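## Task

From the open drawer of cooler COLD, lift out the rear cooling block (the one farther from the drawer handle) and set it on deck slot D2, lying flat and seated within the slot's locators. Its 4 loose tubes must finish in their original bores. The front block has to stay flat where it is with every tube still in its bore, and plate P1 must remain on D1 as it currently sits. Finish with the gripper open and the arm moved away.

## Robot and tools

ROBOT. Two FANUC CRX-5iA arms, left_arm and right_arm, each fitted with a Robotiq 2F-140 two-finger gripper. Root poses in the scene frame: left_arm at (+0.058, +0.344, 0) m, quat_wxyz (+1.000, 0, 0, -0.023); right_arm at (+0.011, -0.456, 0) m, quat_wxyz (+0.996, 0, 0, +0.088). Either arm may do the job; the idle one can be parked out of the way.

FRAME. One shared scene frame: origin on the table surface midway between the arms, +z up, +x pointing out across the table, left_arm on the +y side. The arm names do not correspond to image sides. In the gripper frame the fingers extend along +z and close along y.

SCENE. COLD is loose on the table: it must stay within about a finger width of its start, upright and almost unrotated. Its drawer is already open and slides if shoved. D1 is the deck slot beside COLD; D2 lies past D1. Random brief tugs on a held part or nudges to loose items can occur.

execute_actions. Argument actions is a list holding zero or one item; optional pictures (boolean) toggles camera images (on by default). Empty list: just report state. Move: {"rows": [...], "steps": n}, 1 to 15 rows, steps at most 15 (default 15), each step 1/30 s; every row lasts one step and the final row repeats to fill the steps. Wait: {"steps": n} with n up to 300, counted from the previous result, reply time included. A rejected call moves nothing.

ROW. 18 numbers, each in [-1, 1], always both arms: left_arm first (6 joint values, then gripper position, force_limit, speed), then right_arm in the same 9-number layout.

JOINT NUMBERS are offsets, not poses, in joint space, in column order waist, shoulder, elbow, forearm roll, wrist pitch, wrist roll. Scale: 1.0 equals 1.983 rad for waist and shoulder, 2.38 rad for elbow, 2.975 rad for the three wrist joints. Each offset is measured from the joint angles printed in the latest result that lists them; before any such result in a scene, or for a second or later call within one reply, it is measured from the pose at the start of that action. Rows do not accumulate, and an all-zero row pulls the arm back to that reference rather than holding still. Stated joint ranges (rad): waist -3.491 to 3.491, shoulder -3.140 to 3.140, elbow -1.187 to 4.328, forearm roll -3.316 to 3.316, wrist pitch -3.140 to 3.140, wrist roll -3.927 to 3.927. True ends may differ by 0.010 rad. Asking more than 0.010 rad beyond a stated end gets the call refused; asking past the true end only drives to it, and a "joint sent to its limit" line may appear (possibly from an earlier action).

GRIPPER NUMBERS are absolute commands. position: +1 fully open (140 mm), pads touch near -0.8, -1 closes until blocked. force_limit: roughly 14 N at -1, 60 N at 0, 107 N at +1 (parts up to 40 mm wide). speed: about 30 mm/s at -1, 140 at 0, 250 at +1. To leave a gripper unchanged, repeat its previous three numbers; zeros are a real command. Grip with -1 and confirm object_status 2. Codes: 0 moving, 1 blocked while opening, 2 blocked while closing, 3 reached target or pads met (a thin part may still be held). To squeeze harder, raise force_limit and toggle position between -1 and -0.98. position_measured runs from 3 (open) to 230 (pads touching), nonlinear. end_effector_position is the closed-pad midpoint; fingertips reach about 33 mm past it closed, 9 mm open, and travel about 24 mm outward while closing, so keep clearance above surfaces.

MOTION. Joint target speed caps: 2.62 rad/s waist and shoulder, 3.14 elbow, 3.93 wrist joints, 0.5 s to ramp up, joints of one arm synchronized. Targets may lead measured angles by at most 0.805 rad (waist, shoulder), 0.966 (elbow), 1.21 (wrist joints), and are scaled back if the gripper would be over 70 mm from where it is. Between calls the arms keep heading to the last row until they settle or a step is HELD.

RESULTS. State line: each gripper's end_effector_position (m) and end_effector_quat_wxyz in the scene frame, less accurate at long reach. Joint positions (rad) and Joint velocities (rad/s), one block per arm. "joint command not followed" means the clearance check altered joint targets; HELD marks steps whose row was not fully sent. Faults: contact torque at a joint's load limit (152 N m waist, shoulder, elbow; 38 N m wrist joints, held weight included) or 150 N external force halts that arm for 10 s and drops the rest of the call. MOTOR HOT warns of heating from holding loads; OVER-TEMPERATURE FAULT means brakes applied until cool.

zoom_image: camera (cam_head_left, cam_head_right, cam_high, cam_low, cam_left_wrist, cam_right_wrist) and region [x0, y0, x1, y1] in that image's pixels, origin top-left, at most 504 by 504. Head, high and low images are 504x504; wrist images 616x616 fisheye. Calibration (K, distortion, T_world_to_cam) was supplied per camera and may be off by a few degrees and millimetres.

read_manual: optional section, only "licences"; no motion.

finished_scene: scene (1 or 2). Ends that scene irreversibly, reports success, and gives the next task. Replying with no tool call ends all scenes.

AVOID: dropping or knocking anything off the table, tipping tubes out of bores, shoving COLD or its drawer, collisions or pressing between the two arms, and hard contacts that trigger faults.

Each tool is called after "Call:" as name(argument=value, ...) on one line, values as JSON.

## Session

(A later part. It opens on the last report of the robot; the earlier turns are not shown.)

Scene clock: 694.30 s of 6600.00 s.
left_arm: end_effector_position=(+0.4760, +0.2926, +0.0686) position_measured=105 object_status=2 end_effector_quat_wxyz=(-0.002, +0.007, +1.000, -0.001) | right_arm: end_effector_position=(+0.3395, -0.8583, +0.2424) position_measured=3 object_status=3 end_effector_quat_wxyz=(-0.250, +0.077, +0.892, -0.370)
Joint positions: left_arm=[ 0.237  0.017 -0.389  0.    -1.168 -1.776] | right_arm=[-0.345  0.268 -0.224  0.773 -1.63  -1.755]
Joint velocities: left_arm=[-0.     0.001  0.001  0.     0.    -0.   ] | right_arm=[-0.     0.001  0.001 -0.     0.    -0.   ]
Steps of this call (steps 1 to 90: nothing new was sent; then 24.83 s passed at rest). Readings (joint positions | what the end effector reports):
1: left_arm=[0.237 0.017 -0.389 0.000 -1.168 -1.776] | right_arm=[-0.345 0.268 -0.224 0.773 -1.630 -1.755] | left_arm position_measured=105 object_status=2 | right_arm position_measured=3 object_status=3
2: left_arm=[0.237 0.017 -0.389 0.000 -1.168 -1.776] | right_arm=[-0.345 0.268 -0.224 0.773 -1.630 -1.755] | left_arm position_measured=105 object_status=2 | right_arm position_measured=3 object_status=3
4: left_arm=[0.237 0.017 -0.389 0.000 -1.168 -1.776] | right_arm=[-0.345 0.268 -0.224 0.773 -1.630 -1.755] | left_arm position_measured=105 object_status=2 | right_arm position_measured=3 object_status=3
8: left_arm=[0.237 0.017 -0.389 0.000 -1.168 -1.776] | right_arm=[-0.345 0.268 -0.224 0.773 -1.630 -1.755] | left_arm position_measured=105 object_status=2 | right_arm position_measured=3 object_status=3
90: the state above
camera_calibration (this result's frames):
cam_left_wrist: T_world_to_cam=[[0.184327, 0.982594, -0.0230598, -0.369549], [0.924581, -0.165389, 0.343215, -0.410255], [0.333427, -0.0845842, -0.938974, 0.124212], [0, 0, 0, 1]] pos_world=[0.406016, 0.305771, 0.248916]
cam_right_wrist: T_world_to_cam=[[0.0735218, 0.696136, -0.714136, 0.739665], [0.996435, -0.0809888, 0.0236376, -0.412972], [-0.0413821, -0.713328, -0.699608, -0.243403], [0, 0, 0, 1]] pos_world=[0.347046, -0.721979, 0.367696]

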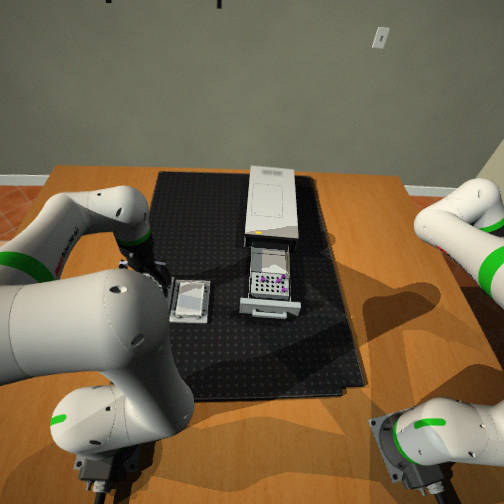

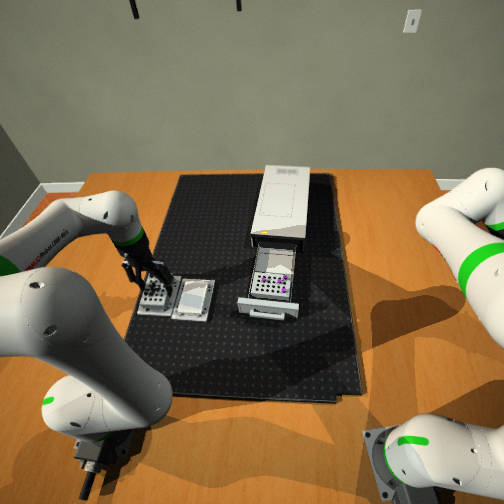

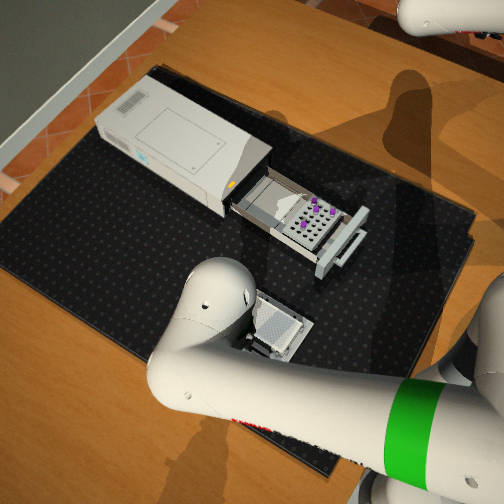

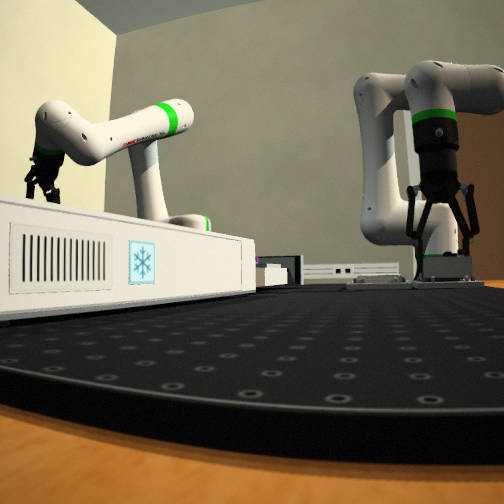

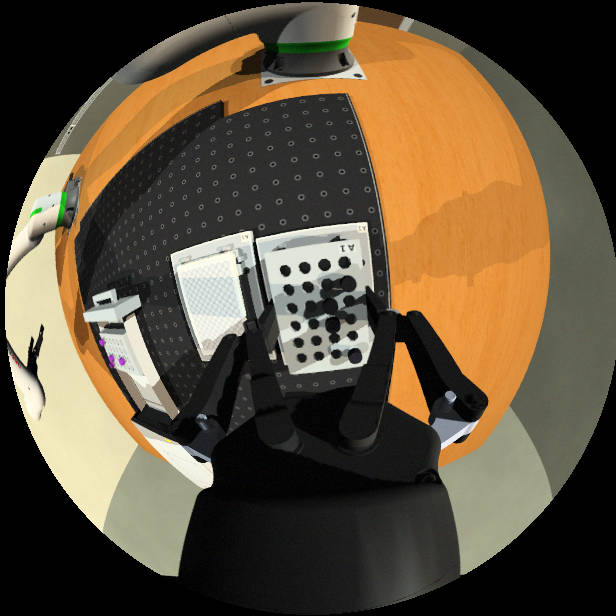

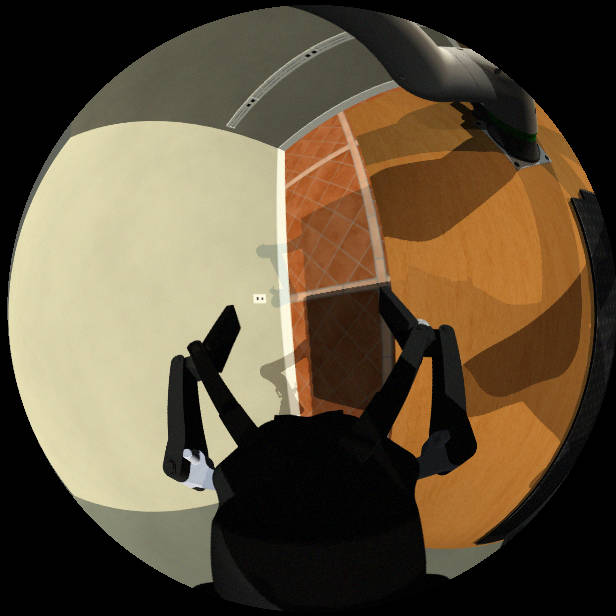

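Call:
execute_actions(actions=[{"rows": [[0,0,0,0,0,0,0.45,0,-0.8,0,0,0,0,0,0,1,0,0]], "steps": 15}])

Scene clock: 795.73 s of 6600.00 s.
left_arm: end_effector_position=(+0.4760, +0.2926, +0.0686) position_measured=72 object_status=0 end_effector_quat_wxyz=(-0.002, +0.007, +1.000, -0.001) | right_arm: end_effector_position=(+0.3395, -0.8583, +0.2424) position_measured=3 object_status=3 end_effector_quat_wxyz=(-0.250, +0.077, +0.892, -0.370)
Joint positions: left_arm=[ 0.237  0.017 -0.389  0.    -1.168 -1.776] | right_arm=[-0.345  0.268 -0.224  0.773 -1.63  -1.755]
Joint velocities: left_arm=[ 0.     0.     0.     0.001 -0.001 -0.   ] | right_arm=[ 0.001 -0.    -0.    -0.001  0.001  0.001]
Steps of this call (steps 1 to 90: nothing new was sent; then 97.93 s passed at rest; steps 91 to 105: all 15 steps of this action). Readings (joint positions | what the end effector reports):
91: left_arm=[0.237 0.017 -0.389 0.000 -1.168 -1.776] | right_arm=[-0.345 0.268 -0.224 0.773 -1.630 -1.755] | left_arm position_measured=105 object_status=0 | right_arm position_measured=3 object_status=3
92: left_arm=[0.237 0.017 -0.389 0.000 -1.168 -1.776] | right_arm=[-0.345 0.268 -0.224 0.773 -1.630 -1.755] | left_arm position_measured=105 object_status=0 | right_arm position_measured=3 object_status=3
94: left_arm=[0.237 0.017 -0.389 0.000 -1.168 -1.776] | right_arm=[-0.345 0.268 -0.224 0.773 -1.630 -1.755] | left_arm position_measured=99 object_status=0 | right_arm position_measured=3 object_status=3
98: left_arm=[0.237 0.017 -0.389 0.000 -1.168 -1.776] | right_arm=[-0.345 0.268 -0.224 0.773 -1.630 -1.755] | left_arm position_measured=88 object_status=0 | right_arm position_measured=3 object_status=3
105: the state above
camera_calibration (this result's frames):
cam_left_wrist: T_world_to_cam=[[0.184326, 0.982594, -0.0230665, -0.369547], [0.924587, -0.165388, 0.343199, -0.410253], [0.33341, -0.0845875, -0.938979, 0.124215], [0, 0, 0, 1]] pos_world=[0.406018, 0.305771, 0.24891]
cam_right_wrist: T_world_to_cam=[[0.073522, 0.696136, -0.714136, 0.739665], [0.996435, -0.0809891, 0.0236377, -0.412973], [-0.0413821, -0.713327, -0.699608, -0.243403], [0, 0, 0, 1]] pos_world=[0.347046, -0.721979, 0.367696]

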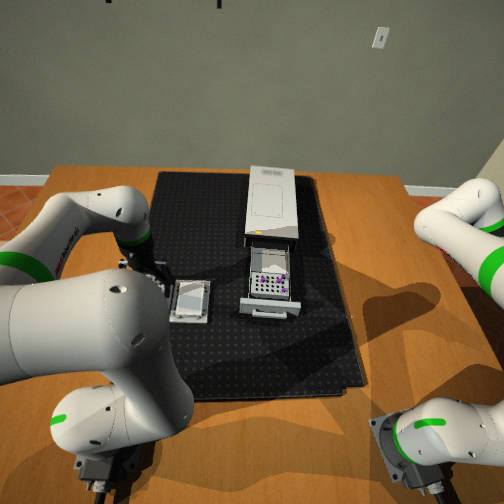

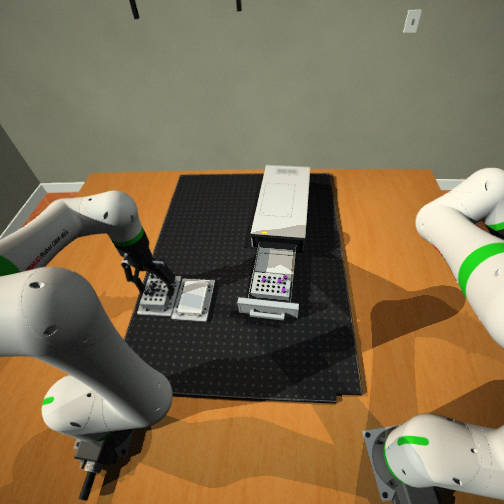

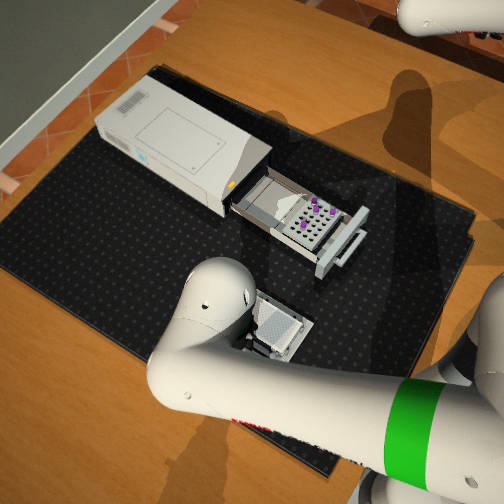

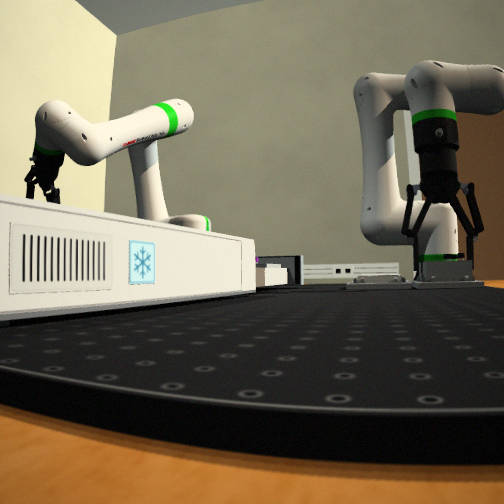

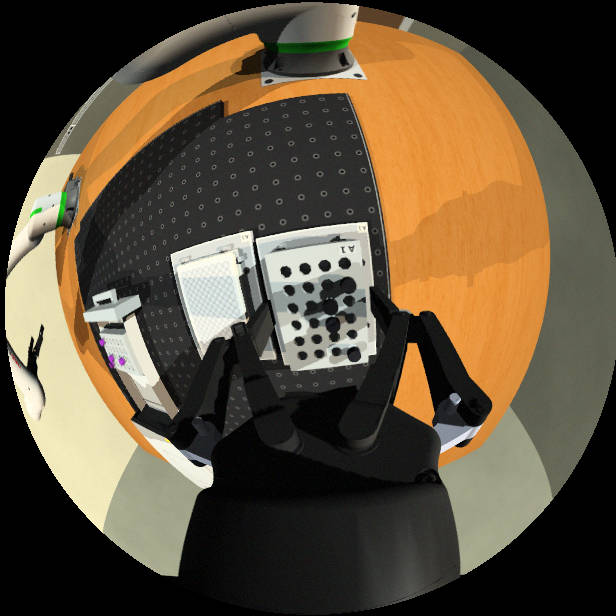

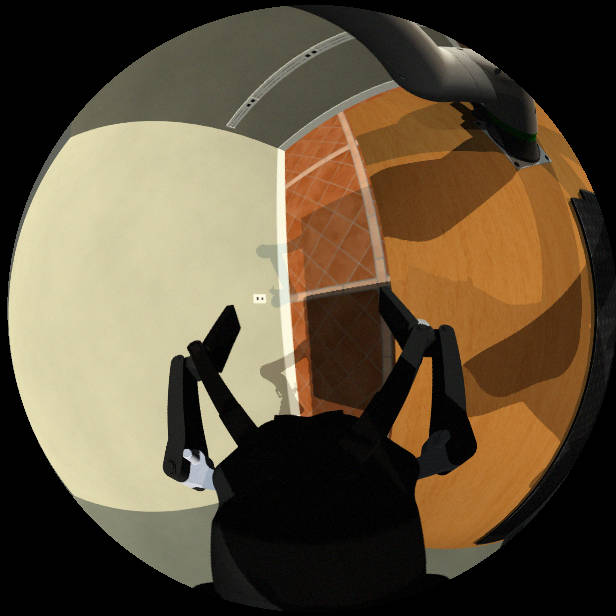

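Call:
zoom_image(camera="cam_low", region=[400, 240, 490, 295])

Call:
zoom_image(camera="cam_left_wrist", region=[245, 210, 395, 385])

Region (400, 240, 490, 295) of cam_low's 504x504 image, scaled by 5.600, with more detail than that image has.

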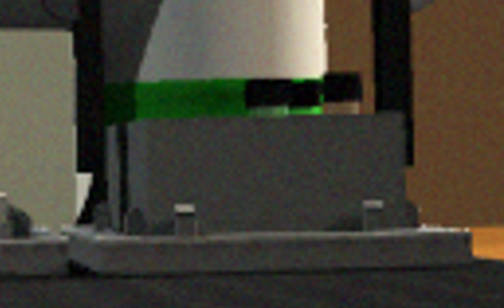

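Region (245, 210, 395, 385) of cam_left_wrist's 616x616 image, scaled by 2.880, with more detail than that image has; it fills the left 432 columns of this view, and the rest is white.

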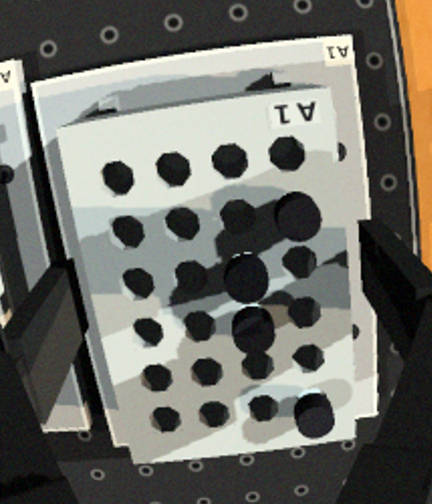

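Call:
execute_actions(actions=[{"rows": [[0,-0.0453,0.1452,0,-0.1453,0,0.45,0,-0.8,0,0,0,0,0,0,1,0,0],[0,-0.0453,0.1452,0,-0.1453,0,0.45,0,-0.8,0,0,0,0,0,0,1,0,0],[0,-0.0453,0.1452,0,-0.1453,0,0.45,0,-0.8,0,0,0,0,0,0,1,0,0],[0,-0.0453,0.1452,0,-0.1453,0,0.45,0,-0.8,0,0,0,0,0,0,1,0,0],[0,-0.0453,0.1452,0,-0.1453,0,0.45,0,-0.8,0,0,0,0,0,0,1,0,0],[0,-0.0453,0.1452,0,-0.1453,0,0.45,0,-0.8,0,0,0,0,0,0,1,0,0],[0,-0.0453,0.1452,0,-0.1453,0,0.45,0,-0.8,0,0,0,0,0,0,1,0,0],[0,-0.0453,0.1452,0,-0.1453,0,0.45,0,-0.8,0,0,0,0,0,0,1,0,0],[0,-0.0453,0.1452,0,-0.1453,0,0.45,0,-0.8,0,0,0,0,0,0,1,0,0],[0,-0.0453,0.1452,0,-0.1453,0,0.45,0,-0.8,0,0,0,0,0,0,1,0,0],[0,-0.0453,0.1452,0,-0.1453,0,0.45,0,-0.8,0,0,0,0,0,0,1,0,0],[0,-0.0453,0.1452,0,-0.1453,0,0.45,0,-0.8,0,0,0,0,0,0,1,0,0],[0.2,-0.0453,0.1452,0,-0.1453,0,0.45,0,-0.8,0,0,0,0,0,0,1,0,0],[0.2,-0.0453,0.1452,0,-0.1453,0,0.45,0,-0.8,0,0,0,0,0,0,1,0,0],[0.2,-0.0453,0.1452,0,-0.1453,0,0.45,0,-0.8,0,0,0,0,0,0,1,0,0]], "steps": 15}], pictures=false)

Call:
execute_actions(actions=[{"steps": 30}])

Scene clock: 837.50 s of 6600.00 s.
left_arm: end_effector_position=(+0.4809, +0.2970, +0.2222) position_measured=72 object_status=3 end_effector_quat_wxyz=(-0.001, +0.003, +1.000, -0.000) | right_arm: end_effector_position=(+0.3395, -0.8583, +0.2424) position_measured=3 object_status=3 end_effector_quat_wxyz=(-0.250, +0.077, +0.892, -0.370)
Joint positions: left_arm=[ 0.246 -0.058 -0.095  0.    -1.536 -1.776] | right_arm=[-0.345  0.268 -0.224  0.773 -1.63  -1.755]
Joint velocities: left_arm=[ 0.282 -0.041  0.377 -0.    -0.469 -0.   ] | right_arm=[-0.    -0.     0.     0.     0.    -0.001]
Steps of this call (steps 1 to 15: the robot went on to your last target; steps 16 to 90: nothing new was sent; then 38.27 s passed at rest; steps 91 to 105: all 15 steps of this action). Readings (joint positions | what the end effector reports):
91: left_arm=[0.237 0.017 -0.389 0.000 -1.168 -1.776] | right_arm=[-0.345 0.268 -0.224 0.773 -1.630 -1.755] | left_arm position_measured=72 object_status=3 | right_arm position_measured=3 object_status=3
92: left_arm=[0.237 0.016 -0.387 0.000 -1.171 -1.776] | right_arm=[-0.345 0.268 -0.224 0.773 -1.630 -1.755] | left_arm position_measured=72 object_status=3 | right_arm position_measured=3 object_status=3
94: left_arm=[0.237 0.010 -0.362 0.000 -1.203 -1.776] | right_arm=[-0.345 0.268 -0.224 0.773 -1.630 -1.755] | left_arm position_measured=72 object_status=3 | right_arm position_measured=3 object_status=3
98: left_arm=[0.237 -0.017 -0.257 0.000 -1.333 -1.776] | right_arm=[-0.345 0.268 -0.224 0.773 -1.630 -1.755] | left_arm position_measured=72 object_status=3 | right_arm position_measured=3 object_status=3
105: the state above

Scene clock: 838.50 s of 6600.00 s.
left_arm: end_effector_position=(+0.4627, +0.4576, +0.2500) position_measured=72 object_status=3 end_effector_quat_wxyz=(-0.000, -0.190, +0.982, -0.000) | right_arm: end_effector_position=(+0.3395, -0.8583, +0.2424) position_measured=3 object_status=3 end_effector_quat_wxyz=(-0.250, +0.077, +0.892, -0.370)
Joint positions: left_arm=[ 0.634 -0.073 -0.044  0.    -1.601 -1.776] | right_arm=[-0.345  0.268 -0.224  0.773 -1.63  -1.755]
Joint velocities: left_arm=[-0.    -0.    -0.001 -0.    -0.    -0.001] | right_arm=[ 0.001  0.     0.001  0.    -0.001 -0.   ]
Steps of this call (steps 1 to 30: the robot went on to your last target). Readings (joint positions | what the end effector reports):
1: left_arm=[0.258 -0.059 -0.086 0.000 -1.547 -1.776] | right_arm=[-0.345 0.268 -0.224 0.773 -1.630 -1.755] | left_arm position_measured=72 object_status=3 | right_arm position_measured=3 object_status=3
2: left_arm=[0.276 -0.059 -0.083 0.000 -1.551 -1.776] | right_arm=[-0.345 0.268 -0.224 0.773 -1.630 -1.755] | left_arm position_measured=72 object_status=3 | right_arm position_measured=3 object_status=3
4: left_arm=[0.330 -0.061 -0.082 0.000 -1.553 -1.776] | right_arm=[-0.345 0.268 -0.224 0.773 -1.630 -1.755] | left_arm position_measured=72 object_status=3 | right_arm position_measured=3 object_status=3
8: left_arm=[0.445 -0.065 -0.072 0.000 -1.568 -1.776] | right_arm=[-0.345 0.268 -0.224 0.773 -1.630 -1.755] | left_arm position_measured=72 object_status=3 | right_arm position_measured=3 object_status=3
30: the state above
camera_calibration (this result's frames):
cam_left_wrist: T_world_to_cam=[[-0.209402, 0.977584, -0.0219303, -0.340902], [0.915815, 0.203932, 0.345968, -0.598514], [0.342685, 0.0523622, -0.93799, 0.245789], [0, 0, 0, 1]] pos_world=[0.392515, 0.442446, 0.430139]
cam_right_wrist: T_world_to_cam=[[0.0735218, 0.696135, -0.714136, 0.739665], [0.996435, -0.0809888, 0.0236377, -0.412972], [-0.041382, -0.713328, -0.699608, -0.243403], [0, 0, 0, 1]] pos_world=[0.347046, -0.721979, 0.367696]

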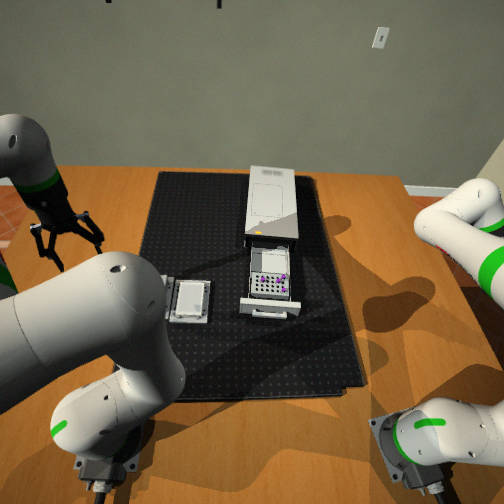

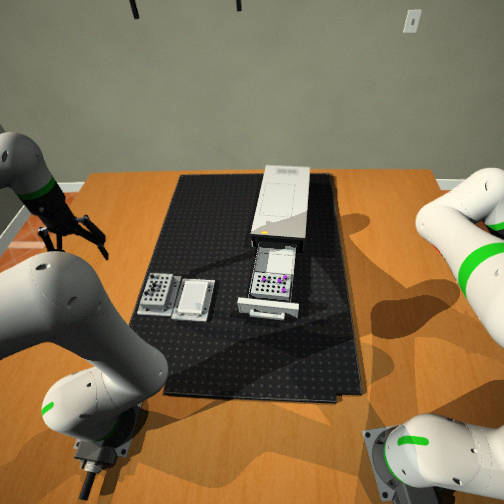

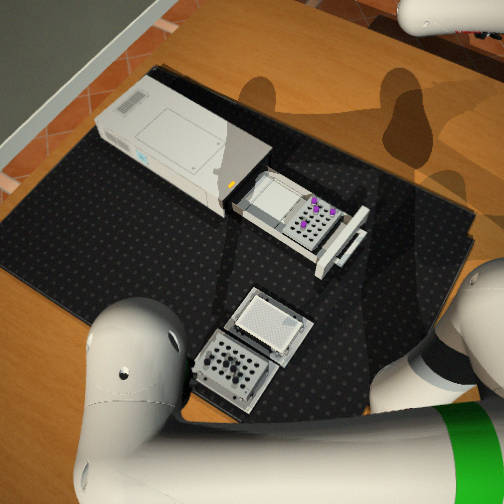

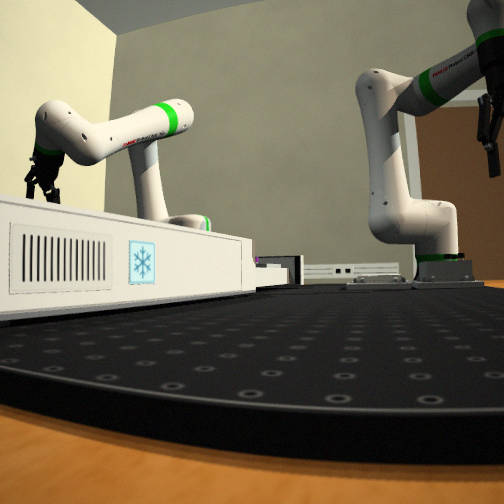

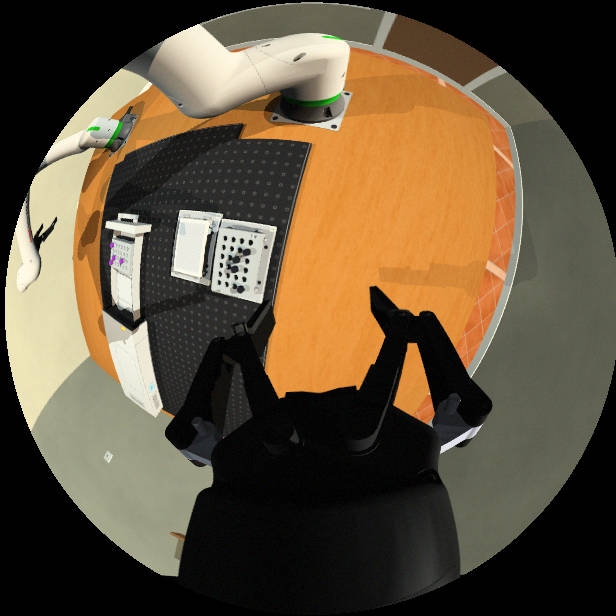

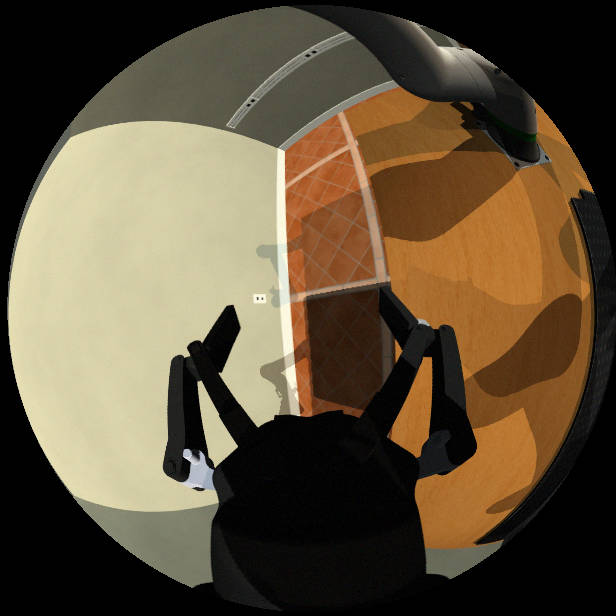

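Call:
zoom_image(camera="cam_high", region=[180, 280, 325, 420])

Call:
zoom_image(camera="cam_low", region=[340, 235, 490, 300])

Call:
zoom_image(camera="cam_high", region=[220, 150, 380, 285])

Region (180, 280, 325, 420) of cam_high's 504x504 image, scaled by 3.476, with more detail than that image has; it fills the top 487 rows of this view, and the rest is white.

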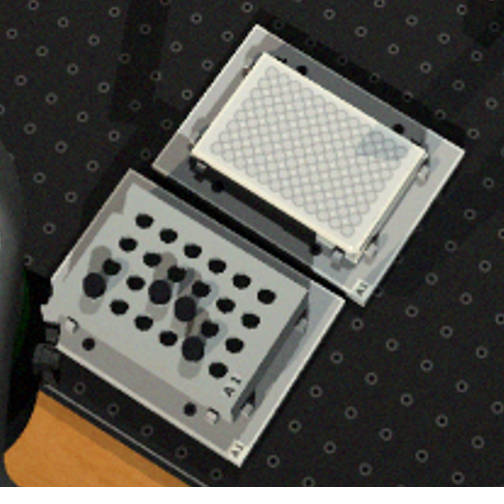

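Region (340, 235, 490, 300) of cam_low's 504x504 image, scaled by 3.360, with more detail than that image has; it fills the top 218 rows of this view, and the rest is white.

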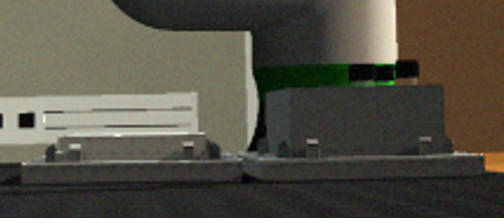

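Region (220, 150, 380, 285) of cam_high's 504x504 image, scaled by 3.150, with more detail than that image has; it fills the top 425 rows of this view, and the rest is white.

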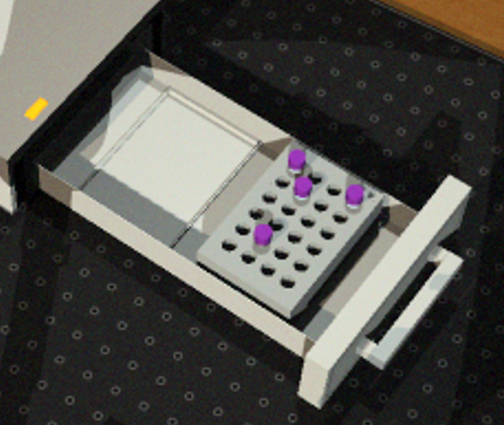

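Call:
finished_scene(scene=1)

The scene is finished: the task was done.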